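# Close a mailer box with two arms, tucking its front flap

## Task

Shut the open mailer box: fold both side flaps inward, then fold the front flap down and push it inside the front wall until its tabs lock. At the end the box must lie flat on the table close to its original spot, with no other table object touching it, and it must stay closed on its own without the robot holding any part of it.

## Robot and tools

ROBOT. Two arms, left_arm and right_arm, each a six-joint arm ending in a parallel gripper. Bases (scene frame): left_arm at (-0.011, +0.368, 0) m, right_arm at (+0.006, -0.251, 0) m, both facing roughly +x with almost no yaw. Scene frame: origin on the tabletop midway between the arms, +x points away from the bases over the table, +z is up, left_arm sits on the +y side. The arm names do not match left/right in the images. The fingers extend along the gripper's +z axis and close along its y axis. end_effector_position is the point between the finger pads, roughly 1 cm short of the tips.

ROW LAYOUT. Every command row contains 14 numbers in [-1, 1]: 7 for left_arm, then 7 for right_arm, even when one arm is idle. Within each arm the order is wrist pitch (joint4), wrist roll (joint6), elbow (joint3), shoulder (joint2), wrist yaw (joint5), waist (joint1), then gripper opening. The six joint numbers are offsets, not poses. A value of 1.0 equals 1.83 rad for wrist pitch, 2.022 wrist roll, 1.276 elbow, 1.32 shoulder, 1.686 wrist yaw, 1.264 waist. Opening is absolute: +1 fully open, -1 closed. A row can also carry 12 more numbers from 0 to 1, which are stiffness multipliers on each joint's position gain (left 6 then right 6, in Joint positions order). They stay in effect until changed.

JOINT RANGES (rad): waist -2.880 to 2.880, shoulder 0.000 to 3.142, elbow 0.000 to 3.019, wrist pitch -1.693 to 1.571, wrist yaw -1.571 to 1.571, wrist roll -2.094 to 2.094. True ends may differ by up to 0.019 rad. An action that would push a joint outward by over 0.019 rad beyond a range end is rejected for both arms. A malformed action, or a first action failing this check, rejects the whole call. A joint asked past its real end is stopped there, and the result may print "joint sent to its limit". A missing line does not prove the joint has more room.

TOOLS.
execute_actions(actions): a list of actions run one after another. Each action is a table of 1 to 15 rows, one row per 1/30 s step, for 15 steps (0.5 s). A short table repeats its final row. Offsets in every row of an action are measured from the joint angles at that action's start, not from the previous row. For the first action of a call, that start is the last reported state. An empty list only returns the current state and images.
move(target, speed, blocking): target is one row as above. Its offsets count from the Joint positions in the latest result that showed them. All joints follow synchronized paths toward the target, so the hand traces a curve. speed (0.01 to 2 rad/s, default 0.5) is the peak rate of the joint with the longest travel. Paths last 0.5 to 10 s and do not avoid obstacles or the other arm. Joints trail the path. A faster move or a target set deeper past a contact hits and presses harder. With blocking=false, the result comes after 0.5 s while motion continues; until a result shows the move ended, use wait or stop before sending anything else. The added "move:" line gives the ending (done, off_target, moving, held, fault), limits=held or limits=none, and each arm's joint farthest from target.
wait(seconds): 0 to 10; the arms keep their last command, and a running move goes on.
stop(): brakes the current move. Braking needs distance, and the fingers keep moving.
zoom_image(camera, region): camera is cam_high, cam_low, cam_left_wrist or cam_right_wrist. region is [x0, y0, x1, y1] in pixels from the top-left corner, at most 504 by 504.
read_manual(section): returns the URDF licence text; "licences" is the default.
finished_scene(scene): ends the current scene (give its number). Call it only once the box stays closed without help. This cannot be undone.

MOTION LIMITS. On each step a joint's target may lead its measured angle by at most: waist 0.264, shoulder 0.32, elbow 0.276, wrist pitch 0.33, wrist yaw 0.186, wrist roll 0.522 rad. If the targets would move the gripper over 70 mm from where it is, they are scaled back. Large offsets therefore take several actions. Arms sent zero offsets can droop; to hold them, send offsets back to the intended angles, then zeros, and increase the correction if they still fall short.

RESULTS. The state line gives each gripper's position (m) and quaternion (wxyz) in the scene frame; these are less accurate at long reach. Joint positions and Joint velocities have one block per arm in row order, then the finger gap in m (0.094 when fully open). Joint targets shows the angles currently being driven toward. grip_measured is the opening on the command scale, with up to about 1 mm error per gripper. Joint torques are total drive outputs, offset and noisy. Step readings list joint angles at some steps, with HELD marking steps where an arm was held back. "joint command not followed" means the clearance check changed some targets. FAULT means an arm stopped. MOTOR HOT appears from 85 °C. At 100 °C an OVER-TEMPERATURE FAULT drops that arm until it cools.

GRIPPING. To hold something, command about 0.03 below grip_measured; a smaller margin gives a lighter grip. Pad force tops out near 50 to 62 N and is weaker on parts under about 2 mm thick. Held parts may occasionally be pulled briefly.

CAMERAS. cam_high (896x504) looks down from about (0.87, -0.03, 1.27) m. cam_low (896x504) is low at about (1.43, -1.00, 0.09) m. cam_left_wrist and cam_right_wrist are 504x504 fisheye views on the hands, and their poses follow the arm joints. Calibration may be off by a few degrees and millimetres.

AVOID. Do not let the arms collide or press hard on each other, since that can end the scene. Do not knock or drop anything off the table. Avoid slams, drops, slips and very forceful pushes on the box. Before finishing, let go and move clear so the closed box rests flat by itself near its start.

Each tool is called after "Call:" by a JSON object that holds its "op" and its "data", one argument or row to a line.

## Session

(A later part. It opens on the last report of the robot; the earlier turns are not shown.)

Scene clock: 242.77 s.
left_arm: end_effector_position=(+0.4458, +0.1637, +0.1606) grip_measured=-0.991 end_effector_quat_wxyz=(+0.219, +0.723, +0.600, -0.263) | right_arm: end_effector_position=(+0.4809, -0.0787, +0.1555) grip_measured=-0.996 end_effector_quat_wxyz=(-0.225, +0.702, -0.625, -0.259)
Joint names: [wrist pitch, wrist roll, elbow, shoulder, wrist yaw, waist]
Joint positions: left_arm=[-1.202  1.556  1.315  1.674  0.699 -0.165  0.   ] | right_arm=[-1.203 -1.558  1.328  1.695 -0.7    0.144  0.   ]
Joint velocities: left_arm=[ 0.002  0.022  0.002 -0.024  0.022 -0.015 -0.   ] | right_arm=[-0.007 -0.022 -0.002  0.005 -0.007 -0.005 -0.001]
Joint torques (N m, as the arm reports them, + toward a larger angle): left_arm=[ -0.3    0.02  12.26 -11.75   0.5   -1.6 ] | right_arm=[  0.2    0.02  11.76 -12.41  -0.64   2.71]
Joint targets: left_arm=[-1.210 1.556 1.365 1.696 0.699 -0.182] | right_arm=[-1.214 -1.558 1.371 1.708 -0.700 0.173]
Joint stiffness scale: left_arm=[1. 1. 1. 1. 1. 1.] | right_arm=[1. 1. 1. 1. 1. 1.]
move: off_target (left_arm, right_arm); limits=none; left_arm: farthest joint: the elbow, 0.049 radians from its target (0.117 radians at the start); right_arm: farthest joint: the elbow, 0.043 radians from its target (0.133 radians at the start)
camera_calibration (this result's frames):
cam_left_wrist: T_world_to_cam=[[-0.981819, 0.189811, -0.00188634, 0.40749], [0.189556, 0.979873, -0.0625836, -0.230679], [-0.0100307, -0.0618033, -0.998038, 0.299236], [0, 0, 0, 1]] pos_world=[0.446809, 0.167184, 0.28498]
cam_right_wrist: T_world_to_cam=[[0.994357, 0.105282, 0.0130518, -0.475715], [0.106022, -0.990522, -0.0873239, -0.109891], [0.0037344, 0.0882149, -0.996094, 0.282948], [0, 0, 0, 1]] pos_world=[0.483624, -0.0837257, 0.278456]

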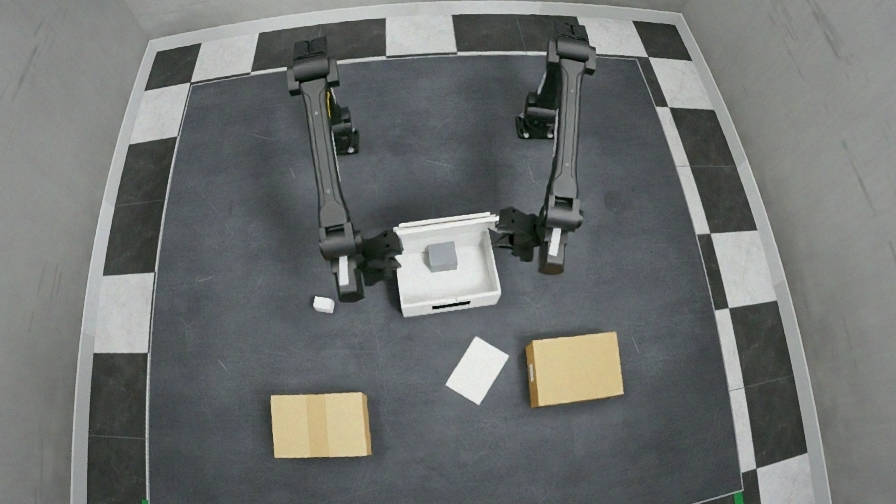

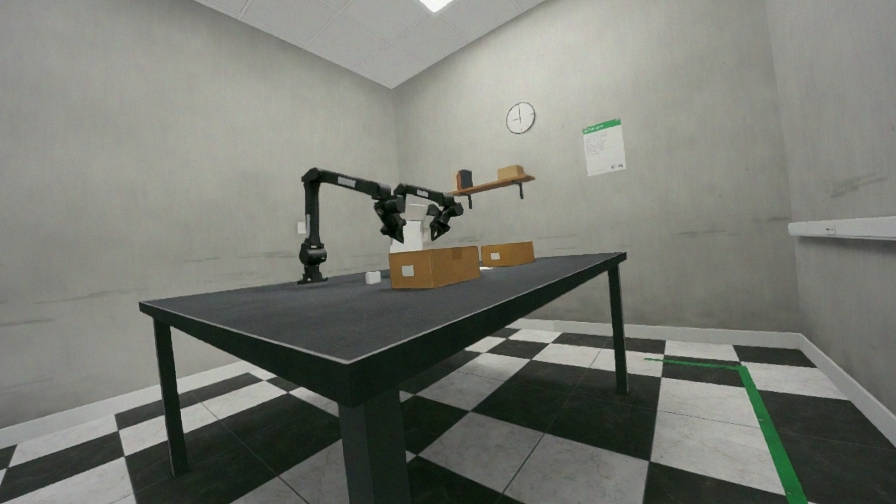

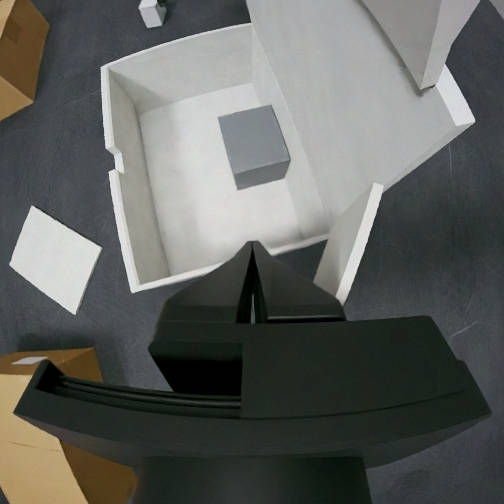

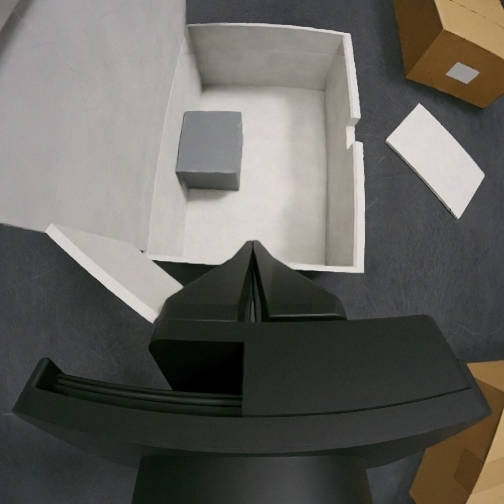

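Call:
{"op": "move", "data": {
  "target": [0.075,0,-0.168,-0.07,0.18,0.185,-1,0.073,0,-0.162,-0.068,-0.18,-0.185,-1],
  "speed": 0.15
}}

Call:
{"op": "move", "data": {
  "target": [0,0,0.02,0,0,0,-0.36,0,0,0.02,0,0,0,-0.36]
}}

Scene clock: 272.10 s.
left_arm: end_effector_position=(+0.4282, +0.2380, +0.1505) grip_measured=-0.991 end_effector_quat_wxyz=(+0.335, +0.602, +0.639, -0.341) | right_arm: end_effector_position=(+0.4593, -0.1490, +0.1565) grip_measured=-0.996 end_effector_quat_wxyz=(+0.350, -0.585, +0.654, +0.328)
Joint names: [wrist pitch, wrist roll, elbow, shoulder, wrist yaw, waist]
Joint positions: left_arm=[-1.075  1.556  1.097  1.613  0.998  0.066  0.   ] | right_arm=[-1.082 -1.558  1.12   1.617 -1.    -0.078  0.   ]
Joint velocities: left_arm=[ 0.012  0.007  0.002  0.005  0.007 -0.005 -0.   ] | right_arm=[-0.012 -0.022  0.002 -0.015  0.007  0.005  0.001]
Joint torques (N m, as the arm reports them, + toward a larger angle): left_arm=[  0.42   0.02   7.77 -14.3    0.85   0.09] | right_arm=[  1.1    0.03   7.84 -12.61  -0.91  -0.9 ]
Joint targets: left_arm=[-1.065 1.556 1.101 1.582 1.003 0.070] | right_arm=[-1.070 -1.558 1.121 1.605 -1.004 -0.090]
Joint stiffness scale: left_arm=[1. 1. 1. 1. 1. 1.] | right_arm=[1. 1. 1. 1. 1. 1.]
move: off_target (left_arm); limits=none; left_arm: farthest joint: the shoulder, 0.031 radians from its target (0.092 radians at the start); right_arm: farthest joint: the wrist pitch, 0.013 radians from its target (0.134 radians at the start)
camera_calibration (this result's frames):
cam_left_wrist: T_world_to_cam=[[-0.99889, -0.0372032, 0.0288823, 0.432785], [-0.0450118, 0.934579, -0.352896, -0.145931], [-0.013864, -0.353805, -0.935217, 0.355198], [0, 0, 0, 1]] pos_world=[0.43066, 0.278156, 0.268188]
cam_right_wrist: T_world_to_cam=[[0.992867, -0.119147, -0.00429512, -0.476902], [-0.111932, -0.919132, -0.377714, -0.020995], [0.0410555, 0.3755, -0.925913, 0.304932], [0, 0, 0, 1]] pos_world=[0.458631, -0.190621, 0.272362]

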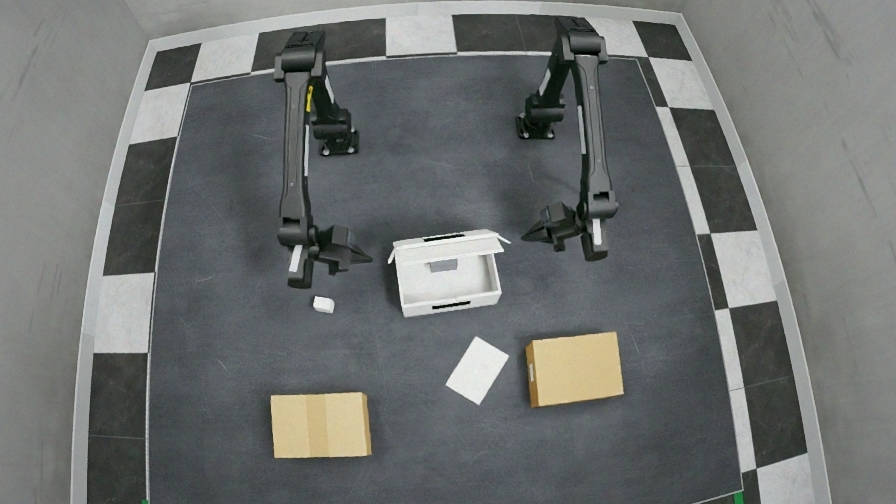

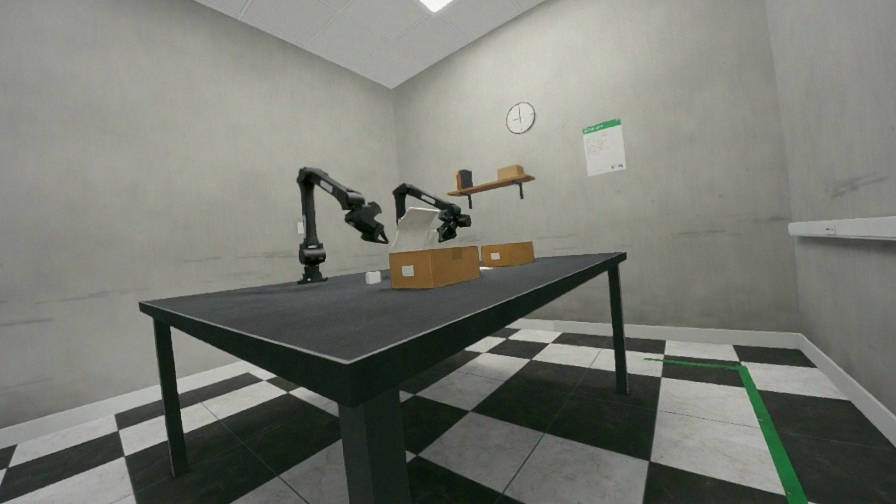

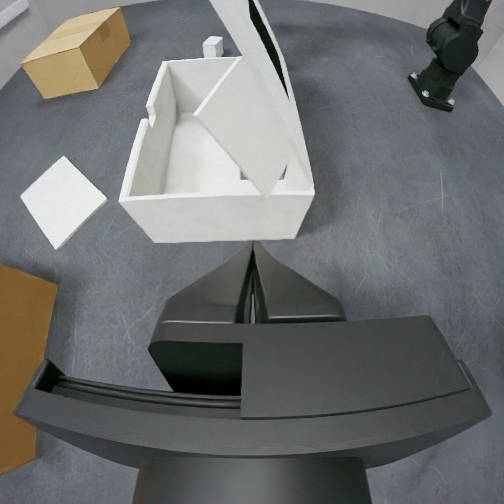

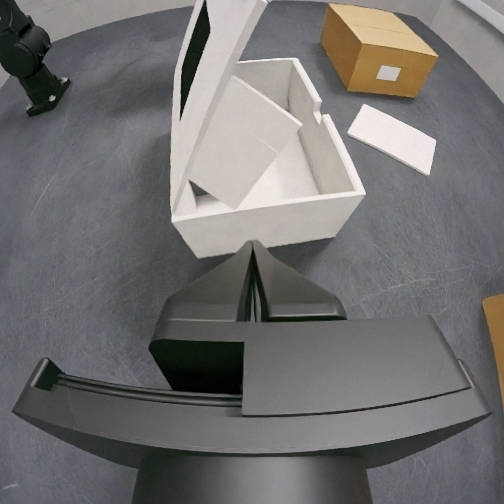

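Scene clock: 272.80 s.
left_arm: end_effector_position=(+0.4276, +0.2380, +0.1500) grip_measured=-0.362 end_effector_quat_wxyz=(+0.335, +0.602, +0.639, -0.342) | right_arm: end_effector_position=(+0.4593, -0.1490, +0.1565) grip_measured=-0.362 end_effector_quat_wxyz=(+0.350, -0.585, +0.654, +0.328)
Joint names: [wrist pitch, wrist roll, elbow, shoulder, wrist yaw, waist]
Joint positions: left_arm=[-1.075  1.556  1.096  1.613  0.998  0.066  0.03 ] | right_arm=[-1.082 -1.558  1.12   1.617 -1.    -0.078  0.03 ]
Joint velocities: left_arm=[ 0.007 -0.007 -0.007  0.015  0.007  0.015  0.001] | right_arm=[ 0.022  0.007 -0.002 -0.015  0.022  0.005 -0.001]
Joint torques (N m, as the arm reports them, + toward a larger angle): left_arm=[  0.04   0.02   9.67 -12.15   0.64  -0.12] | right_arm=[  0.79  -0.01   9.9  -11.64  -0.74  -0.14]
Joint targets: left_arm=[-1.075 1.556 1.122 1.613 0.997 0.066] | right_arm=[-1.082 -1.558 1.145 1.617 -1.000 -0.078]
Joint stiffness scale: left_arm=[1. 1. 1. 1. 1. 1.] | right_arm=[1. 1. 1. 1. 1. 1.]
move: off_target (left_arm, right_arm); limits=none; left_arm: farthest joint: the elbow, 0.027 radians from its target (0.025 radians at the start); right_arm: farthest joint: the elbow, 0.026 radians from its target (0.026 radians at the start)
camera_calibration (this result's frames):
cam_left_wrist: T_world_to_cam=[[-0.998845, -0.0372017, 0.0304076, 0.432008], [-0.0455499, 0.934561, -0.352876, -0.145884], [-0.0152902, -0.353853, -0.935176, 0.35533], [0, 0, 0, 1]] pos_world=[0.430297, 0.278144, 0.267681]
cam_right_wrist: T_world_to_cam=[[0.992869, -0.119147, -0.00391378, -0.477026], [-0.111789, -0.919145, -0.377723, -0.02106], [0.0414072, 0.375467, -0.92591, 0.304765], [0, 0, 0, 1]] pos_world=[0.45865, -0.190622, 0.272363]

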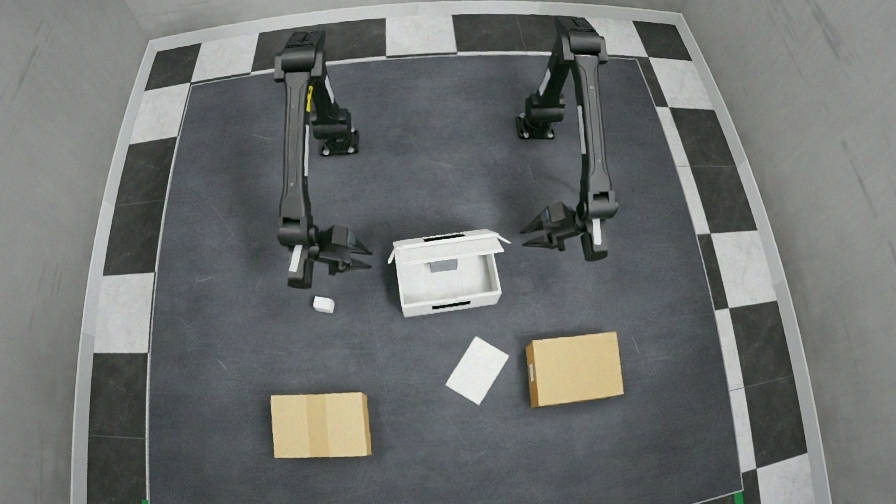

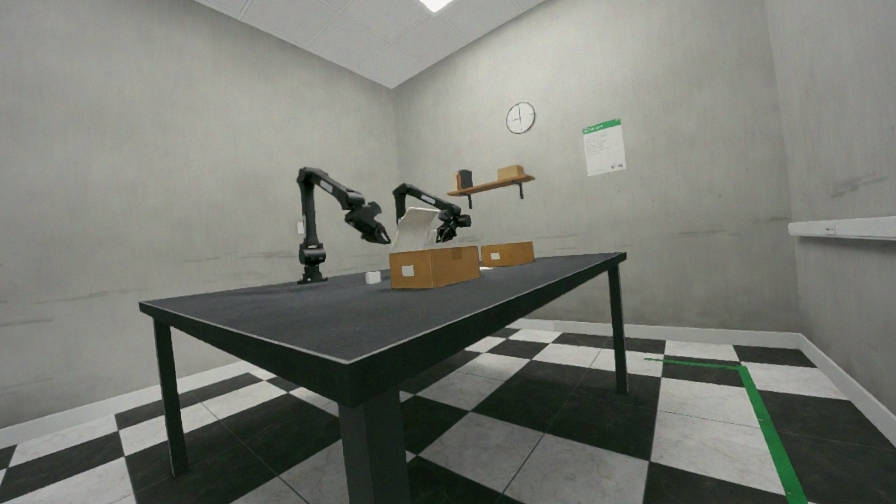

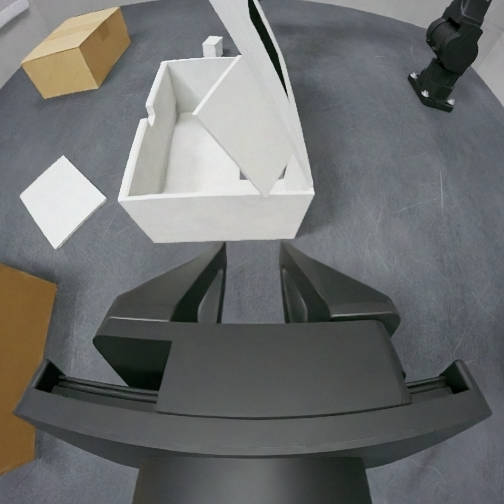

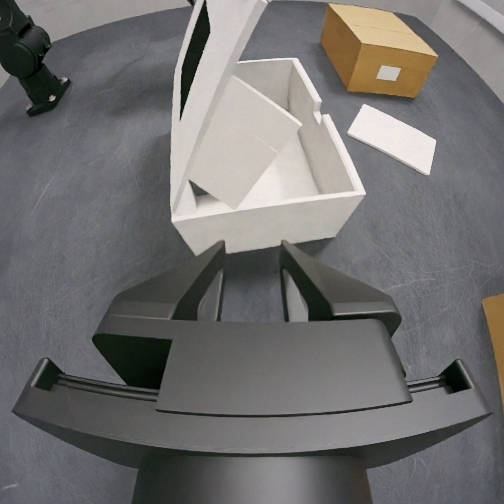

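Call:
{"op": "move", "data": {
  "target": [-0.012,0,0.115,0.06,0,-0.145,-0.36,-0.012,0,0.11,0.067,0,0.15,-0.36],
  "speed": 0.08
}}

Scene clock: 285.17 s.
left_arm: end_effector_position=(+0.4345, +0.1770, +0.1539) grip_measured=-0.361 end_effector_quat_wxyz=(+0.310, +0.648, +0.597, -0.358) | right_arm: end_effector_position=(+0.4738, -0.0865, +0.1535) grip_measured=-0.361 end_effector_quat_wxyz=(-0.324, +0.633, -0.613, -0.346)
Joint names: [wrist pitch, wrist roll, elbow, shoulder, wrist yaw, waist]
Joint positions: left_arm=[-1.099  1.556  1.186  1.671  0.987 -0.072  0.03 ] | right_arm=[-1.096 -1.558  1.217  1.695 -0.987  0.062  0.03 ]
Joint velocities: left_arm=[ 0.002  0.037  0.002  0.015 -0.051  0.005  0.   ] | right_arm=[-0.007  0.007  0.007 -0.015 -0.007 -0.005 -0.   ]
Joint torques (N m, as the arm reports them, + toward a larger angle): left_arm=[  0.16   0.02  12.34 -11.22   1.1   -3.75] | right_arm=[  0.49  -0.02  11.38 -12.2   -1.25   3.13]
Joint targets: left_arm=[-1.097 1.556 1.242 1.692 0.998 -0.117] | right_arm=[-1.104 -1.558 1.260 1.706 -1.000 0.111]
Joint stiffness scale: left_arm=[1. 1. 1. 1. 1. 1.] | right_arm=[1. 1. 1. 1. 1. 1.]
move: off_target (left_arm, right_arm); limits=none; left_arm: farthest joint: the elbow, 0.056 radians from its target (0.147 radians at the start); right_arm: farthest joint: the waist, 0.050 radians from its target (0.190 radians at the start)
camera_calibration (this result's frames):
cam_left_wrist: T_world_to_cam=[[-0.994717, 0.100193, 0.022363, 0.41163], [0.0865033, 0.935357, -0.342963, -0.146225], [-0.0552799, -0.339217, -0.939083, 0.352925], [0, 0, 0, 1]] pos_world=[0.441614, 0.215248, 0.272071]
cam_right_wrist: T_world_to_cam=[[0.999786, 0.0206309, 0.00175968, -0.475989], [0.0198445, -0.930475, -0.365817, -0.028288], [-0.00590979, 0.365774, -0.930685, 0.300174], [0, 0, 0, 1]] pos_world=[0.478222, -0.126297, 0.269856]

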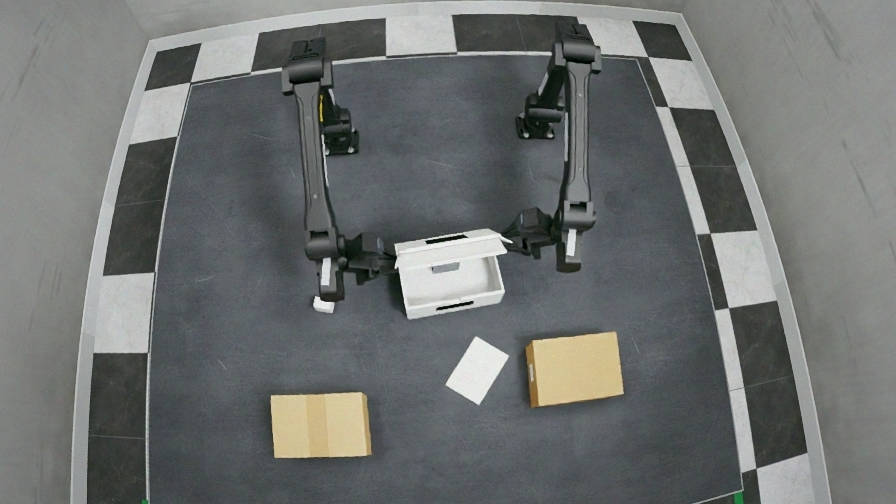

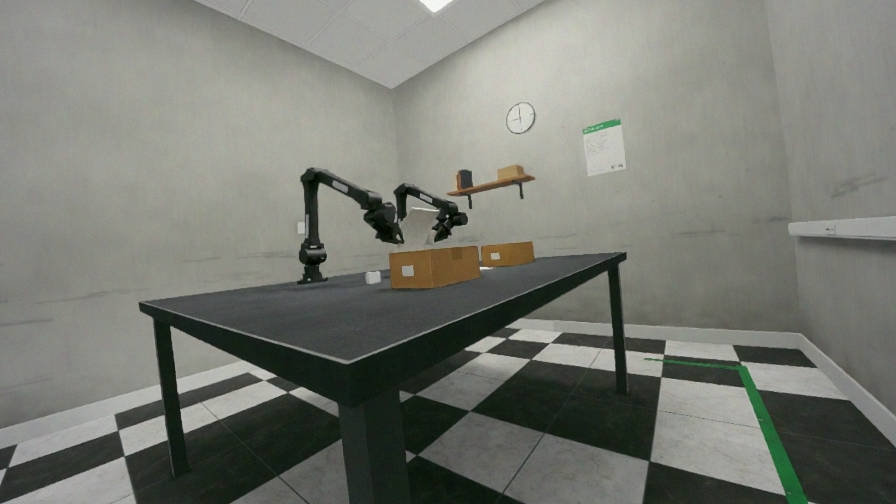

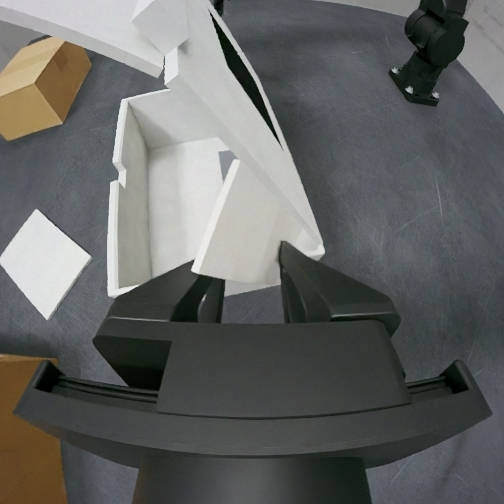

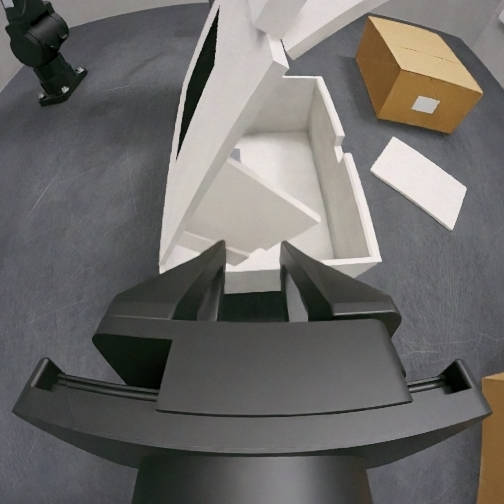

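Call:
{"op": "move", "data": {
  "target": [0,0,0.035,0,0,0.06,-0.36,0,0,0.03,0,0,-0.02,-0.36],
  "speed": 0.1
}}

Call:
{"op": "move", "data": {
  "target": [-0.012,0,0.09,0.045,0,0,-0.36,0,0,0.03,0,0,0,-0.36],
  "speed": 0.1
}}

Scene clock: 311.53 s.
left_arm: end_effector_position=(+0.4466, +0.2097, +0.1531) grip_measured=-0.361 end_effector_quat_wxyz=(+0.322, +0.626, +0.620, -0.346) | right_arm: end_effector_position=(+0.4755, -0.0918, +0.1530) grip_measured=-0.361 end_effector_quat_wxyz=(-0.325, +0.630, -0.617, -0.343)
Joint names: [wrist pitch, wrist roll, elbow, shoulder, wrist yaw, waist]
Joint positions: left_arm=[-1.099  1.556  1.185  1.671  0.985  0.     0.03 ] | right_arm=[-1.096 -1.558  1.217  1.695 -0.984  0.051  0.03 ]
Joint velocities: left_arm=[ 0.002  0.051 -0.012  0.005  0.066 -0.024  0.   ] | right_arm=[-0.017 -0.022  0.007 -0.024 -0.037 -0.005 -0.   ]
Joint torques (N m, as the arm reports them, + toward a larger angle): left_arm=[  0.03   0.02  11.45 -12.89   0.73   0.22] | right_arm=[  0.67   0.02  11.07 -12.97  -0.83  -1.76]
Joint targets: left_arm=[-1.099 1.556 1.231 1.671 0.987 0.004] | right_arm=[-1.096 -1.558 1.255 1.695 -0.987 0.037]
Joint stiffness scale: left_arm=[1. 1. 1. 1. 1. 1.] | right_arm=[1. 1. 1. 1. 1. 1.]
move: off_target (left_arm, right_arm); limits=none; left_arm: farthest joint: the elbow, 0.046 radians from its target (0.044 radians at the start); right_arm: farthest joint: the elbow, 0.039 radians from its target (0.039 radians at the start)
camera_calibration (this result's frames):
cam_left_wrist: T_world_to_cam=[[-0.999305, 0.0286354, 0.0238806, 0.437152], [0.0187905, 0.93995, -0.340796, -0.149154], [-0.0322054, -0.34011, -0.939834, 0.353876], [0, 0, 0, 1]] pos_world=[0.451048, 0.248036, 0.271315]
cam_right_wrist: T_world_to_cam=[[0.999949, 0.009968, 0.00184812, -0.478692], [0.00995969, -0.931884, -0.362621, -0.0293783], [-0.00189238, 0.362621, -0.931935, 0.299666], [0, 0, 0, 1]] pos_world=[0.479527, -0.131271, 0.269501]

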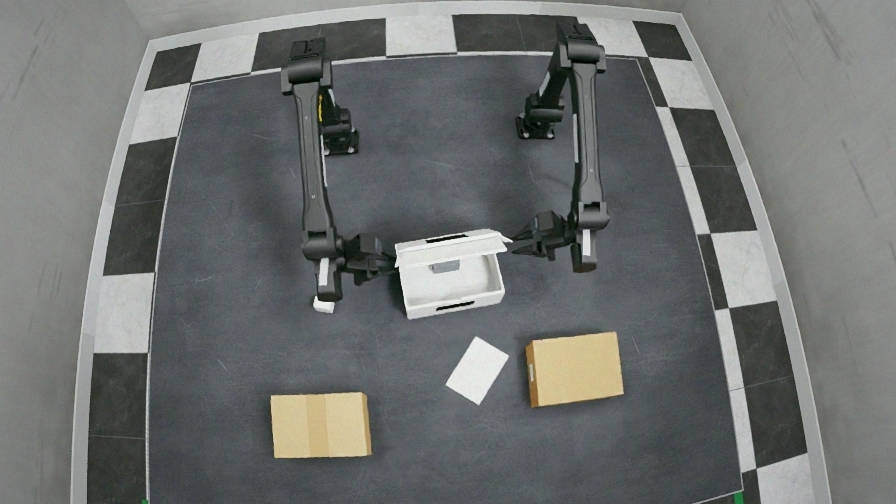

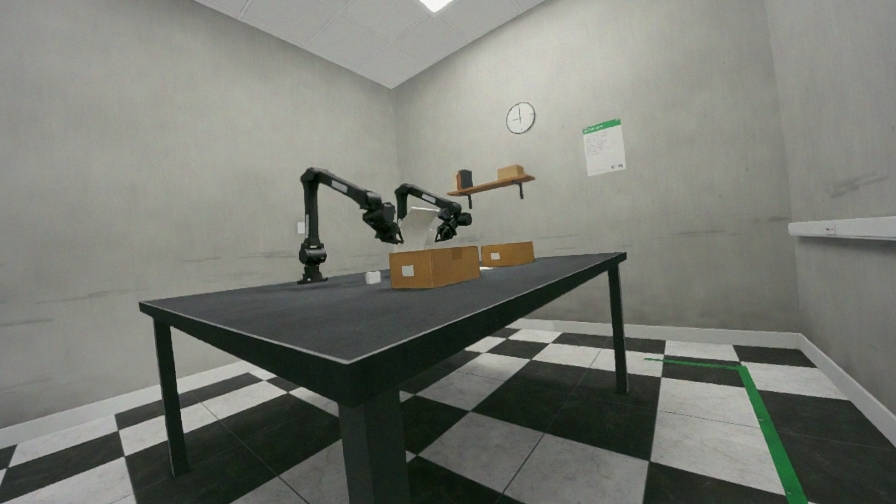

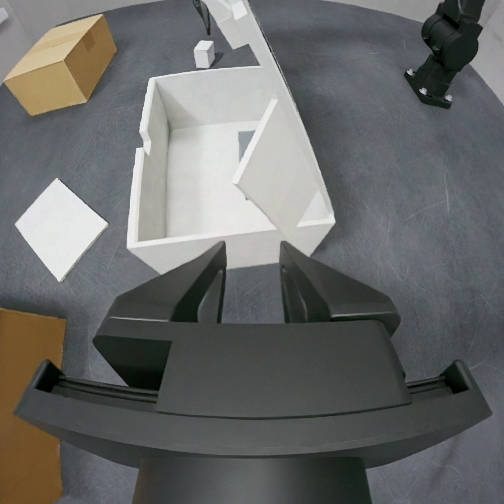

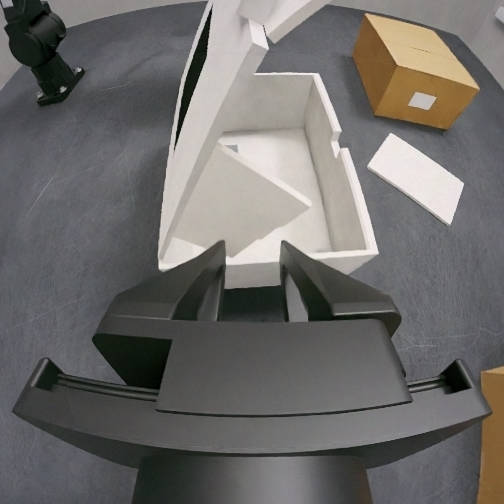

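Scene clock: 313.00 s.
left_arm: end_effector_position=(+0.4695, +0.2089, +0.1601) grip_measured=-0.361 end_effector_quat_wxyz=(+0.328, +0.629, +0.617, -0.340) | right_arm: end_effector_position=(+0.4755, -0.0918, +0.1530) grip_measured=-0.361 end_effector_quat_wxyz=(-0.325, +0.630, -0.617, -0.343)
Joint names: [wrist pitch, wrist roll, elbow, shoulder, wrist yaw, waist]
Joint positions: left_arm=[-1.113  1.556  1.256  1.709  0.985  0.     0.03 ] | right_arm=[-1.096 -1.558  1.217  1.695 -0.984  0.051  0.03 ]
Joint velocities: left_arm=[-0.007 -0.007 -0.007 -0.015 -0.051 -0.005 -0.   ] | right_arm=[ 0.012 -0.022  0.017 -0.005  0.007 -0.015 -0.   ]
Joint torques (N m, as the arm reports them, + toward a larger angle): left_arm=[ -0.34   0.02  11.55 -11.99   0.63  -0.21] | right_arm=[  0.57   0.02  10.94 -13.09  -0.73  -0.59]
Joint targets: left_arm=[-1.122 1.556 1.300 1.730 0.985 0.000] | right_arm=[-1.096 -1.558 1.255 1.695 -0.984 0.051]
Joint stiffness scale: left_arm=[1. 1. 1. 1. 1. 1.] | right_arm=[1. 1. 1. 1. 1. 1.]
move: off_target (left_arm, right_arm); limits=none; left_arm: farthest joint: the elbow, 0.044 radians from its target (0.115 radians at the start); right_arm: farthest joint: the elbow, 0.039 radians from its target (0.039 radians at the start)
camera_calibration (this result's frames):
cam_left_wrist: T_world_to_cam=[[-0.99958, 0.0286443, 0.00442771, 0.463139], [0.0254191, 0.939737, -0.340953, -0.149535], [-0.0139272, -0.340697, -0.94007, 0.35256], [0, 0, 0, 1]] pos_world=[0.471656, 0.247373, 0.278395]
cam_right_wrist: T_world_to_cam=[[0.999949, 0.009968, 0.00184812, -0.478692], [0.00995969, -0.931884, -0.362621, -0.0293783], [-0.00189238, 0.362621, -0.931935, 0.299666], [0, 0, 0, 1]] pos_world=[0.479527, -0.131271, 0.269501]

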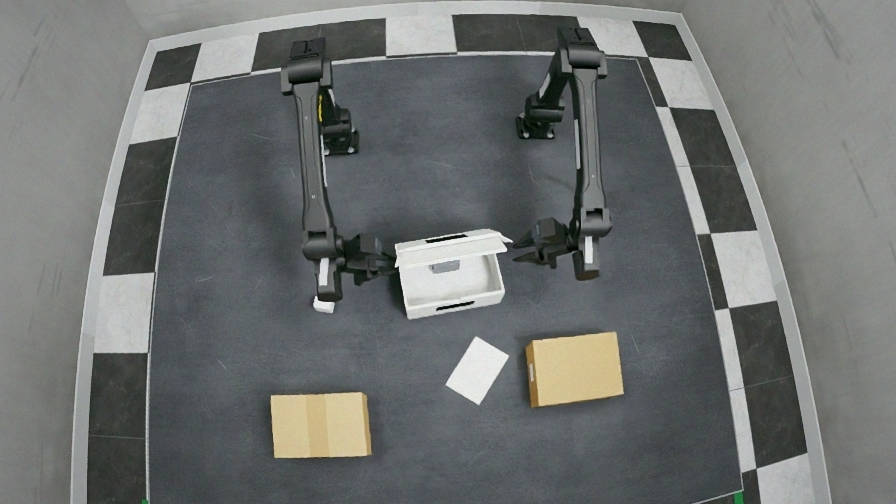

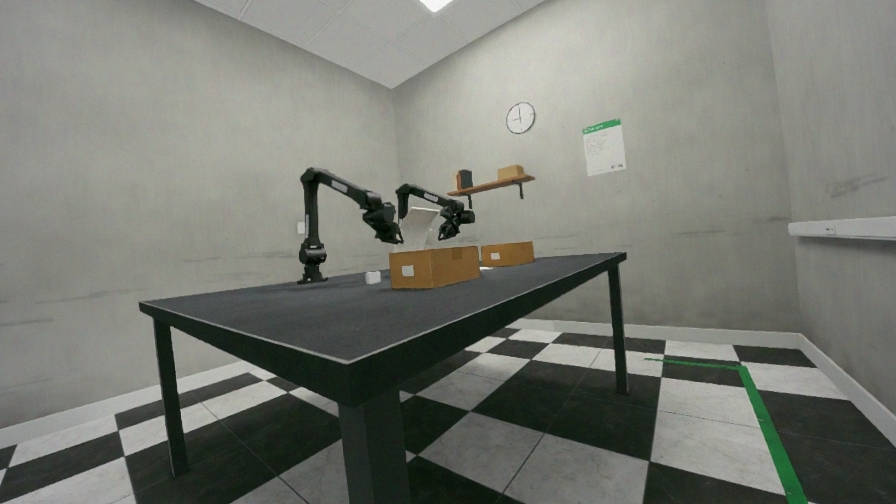

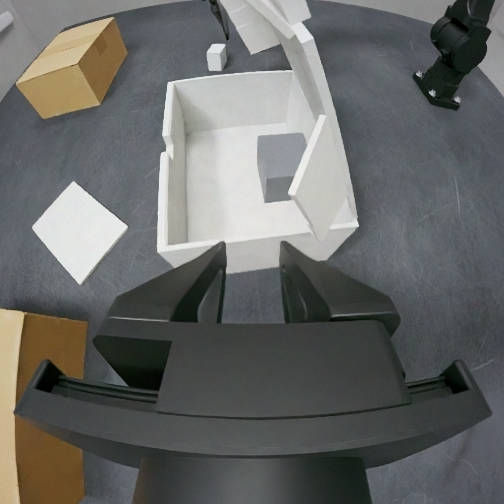

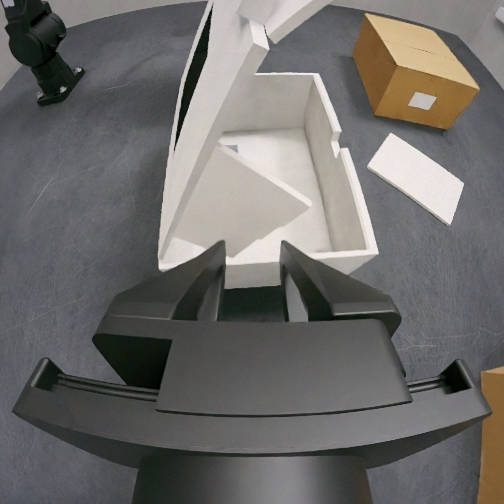

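Call:
{"op": "move", "data": {
  "target": [0.005,0,-0.04,-0.05,0,0,-0.36,0,0,0.03,0,0,0,-0.36],
  "speed": 0.1
}}

Call:
{"op": "move", "data": {
  "target": [0,0,0.035,0,0,-0.06,-0.36,0,0,0.03,0,0,0.02,-0.36],
  "speed": 0.05
}}

Scene clock: 334.23 s.
left_arm: end_effector_position=(+0.4500, +0.2096, +0.1591) grip_measured=-0.361 end_effector_quat_wxyz=(+0.323, +0.627, +0.619, -0.345) | right_arm: end_effector_position=(+0.4755, -0.0918, +0.1530) grip_measured=-0.361 end_effector_quat_wxyz=(-0.325, +0.630, -0.617, -0.343)
Joint names: [wrist pitch, wrist roll, elbow, shoulder, wrist yaw, waist]
Joint positions: left_arm=[-1.113  1.556  1.202  1.67   0.985  0.     0.03 ] | right_arm=[-1.096 -1.558  1.217  1.695 -0.984  0.051  0.03 ]
Joint velocities: left_arm=[-0.002 -0.022 -0.007  0.005  0.022 -0.015  0.001] | right_arm=[ 0.007 -0.095 -0.007 -0.005  0.007 -0.005  0.   ]
Joint torques (N m, as the arm reports them, + toward a larger angle): left_arm=[  0.43   0.02   7.91 -15.29   0.64  -0.16] | right_arm=[  0.62   0.02  11.14 -12.87  -0.77  -0.13]
Joint targets: left_arm=[-1.104 1.556 1.205 1.643 0.985 0.000] | right_arm=[-1.096 -1.558 1.255 1.695 -0.984 0.051]
Joint stiffness scale: left_arm=[1. 1. 1. 1. 1. 1.] | right_arm=[1. 1. 1. 1. 1. 1.]
move: off_target (left_arm, right_arm); limits=none; left_arm: farthest joint: the shoulder, 0.027 radians from its target (0.066 radians at the start); right_arm: farthest joint: the elbow, 0.039 radians from its target (0.039 radians at the start)
camera_calibration (this result's frames):
cam_left_wrist: T_world_to_cam=[[-0.999388, 0.0286381, 0.0200668, 0.441093], [0.02009, 0.939908, -0.340837, -0.14763], [-0.0286218, -0.340225, -0.939908, 0.358036], [0, 0, 0, 1]] pos_world=[0.454037, 0.24794, 0.277352]
cam_right_wrist: T_world_to_cam=[[0.999949, 0.009968, 0.00184812, -0.478692], [0.00995969, -0.931884, -0.362621, -0.0293783], [-0.00189238, 0.362621, -0.931935, 0.299666], [0, 0, 0, 1]] pos_world=[0.479527, -0.131271, 0.269501]

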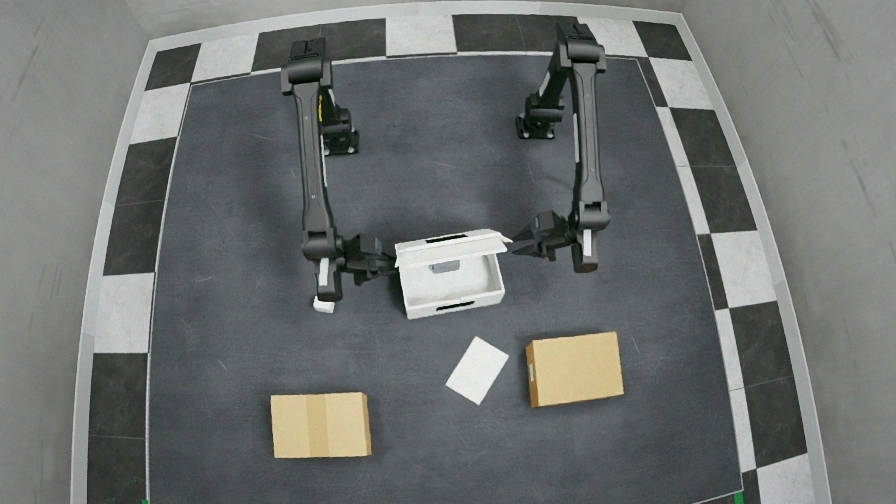

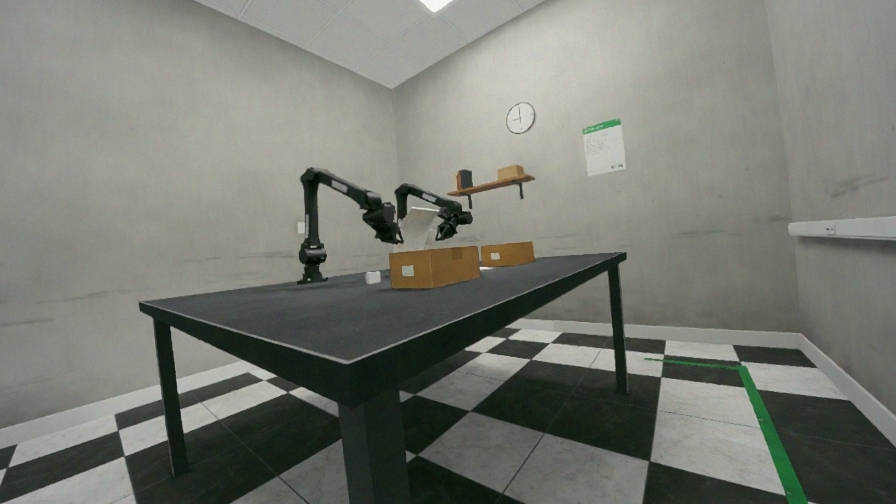

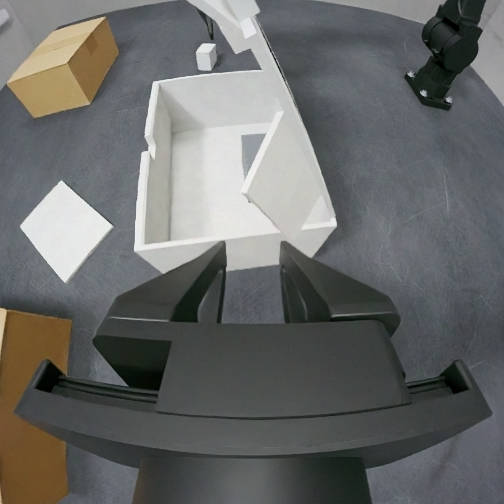

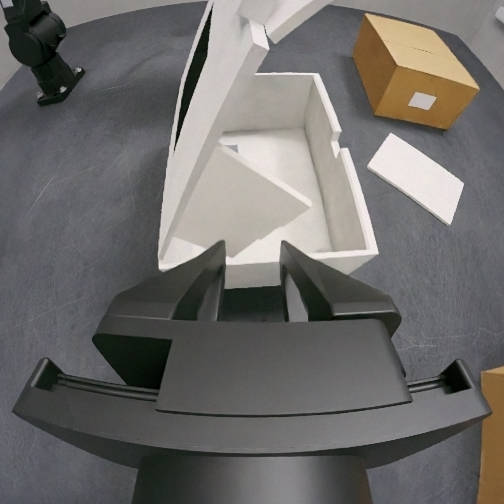

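Scene clock: 335.97 s.
left_arm: end_effector_position=(+0.4390, +0.1812, +0.1588) grip_measured=-0.361 end_effector_quat_wxyz=(+0.312, +0.646, +0.600, -0.355) | right_arm: end_effector_position=(+0.4744, -0.0886, +0.1530) grip_measured=-0.361 end_effector_quat_wxyz=(-0.324, +0.632, -0.614, -0.344)
Joint names: [wrist pitch, wrist roll, elbow, shoulder, wrist yaw, waist]
Joint positions: left_arm=[-1.113  1.556  1.201  1.67   0.985 -0.062  0.03 ] | right_arm=[-1.096 -1.558  1.217  1.695 -0.984  0.058  0.03 ]
Joint velocities: left_arm=[-0.002  0.007  0.007 -0.015  0.022  0.005  0.   ] | right_arm=[ 0.002 -0.022 -0.007 -0.015 -0.051  0.005  0.001]
Joint torques (N m, as the arm reports them, + toward a larger angle): left_arm=[  0.02   0.02  11.47 -12.89   0.64  -1.27] | right_arm=[  0.76   0.02  10.99 -12.17  -0.75   0.9 ]
Joint targets: left_arm=[-1.113 1.556 1.246 1.670 0.985 -0.076] | right_arm=[-1.096 -1.558 1.255 1.695 -0.984 0.076]
Joint stiffness scale: left_arm=[1. 1. 1. 1. 1. 1.] | right_arm=[1. 1. 1. 1. 1. 1.]
move: off_target (left_arm, right_arm); limits=none; left_arm: farthest joint: the elbow, 0.046 radians from its target (0.045 radians at the start); right_arm: farthest joint: the elbow, 0.039 radians from its target (0.039 radians at the start)
camera_calibration (this result's frames):
cam_left_wrist: T_world_to_cam=[[-0.995662, 0.0906838, 0.0208296, 0.417912], [0.0781986, 0.936867, -0.340829, -0.14584], [-0.0504222, -0.337722, -0.939895, 0.356957], [0, 0, 0, 1]] pos_world=[0.445502, 0.219287, 0.277091]
cam_right_wrist: T_world_to_cam=[[0.999857, 0.0168339, 0.00184812, -0.476965], [0.0163582, -0.931793, -0.362621, -0.029396], [-0.00438227, 0.362599, -0.931935, 0.299677], [0, 0, 0, 1]] pos_world=[0.478691, -0.128024, 0.269501]

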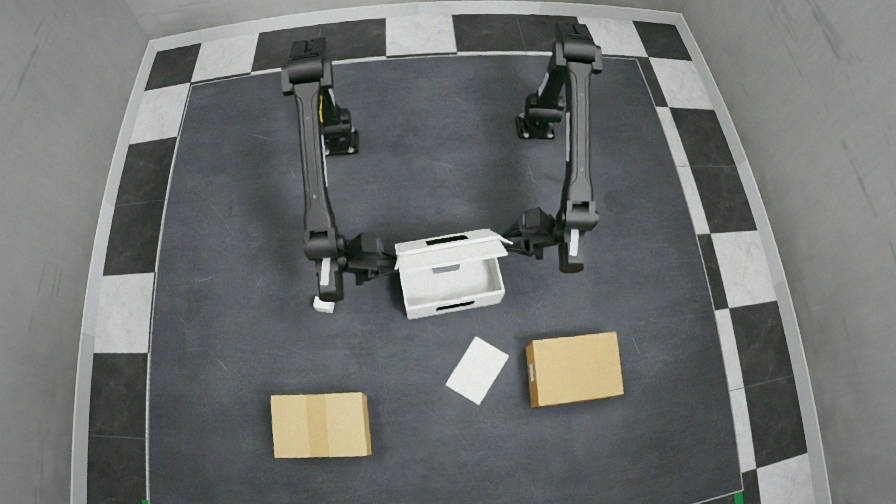

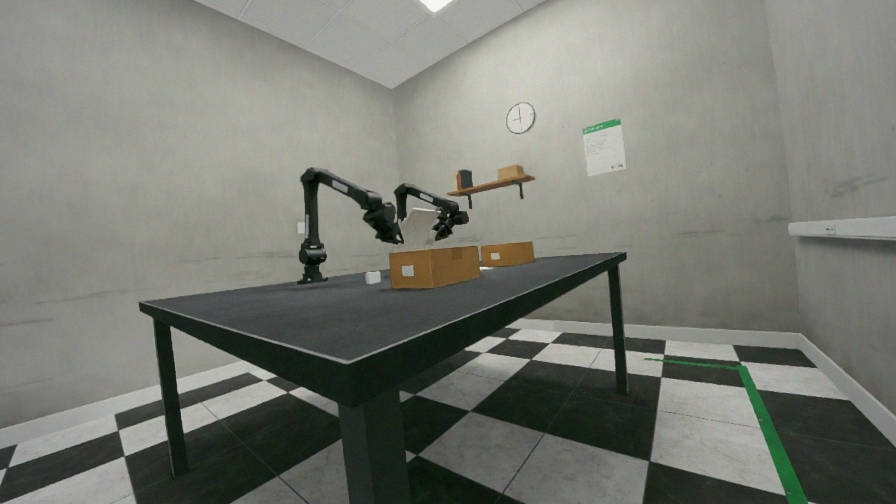

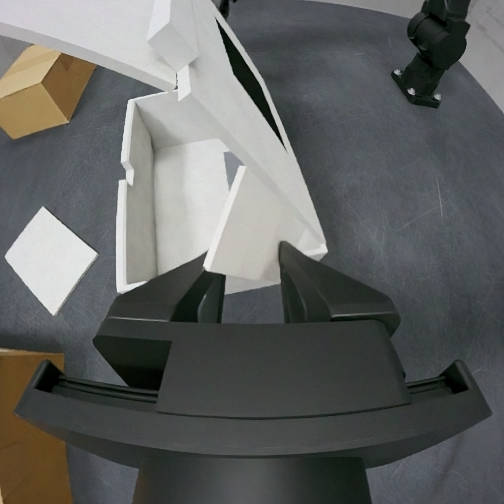

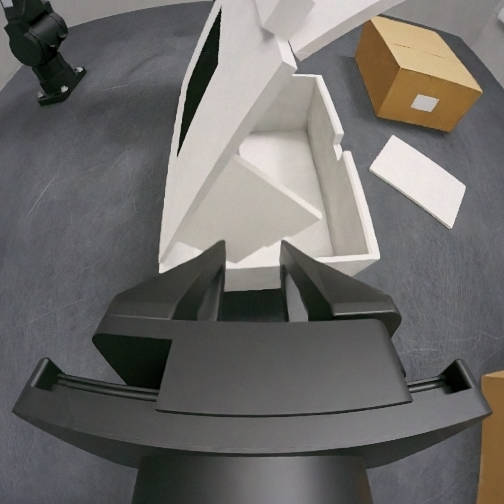

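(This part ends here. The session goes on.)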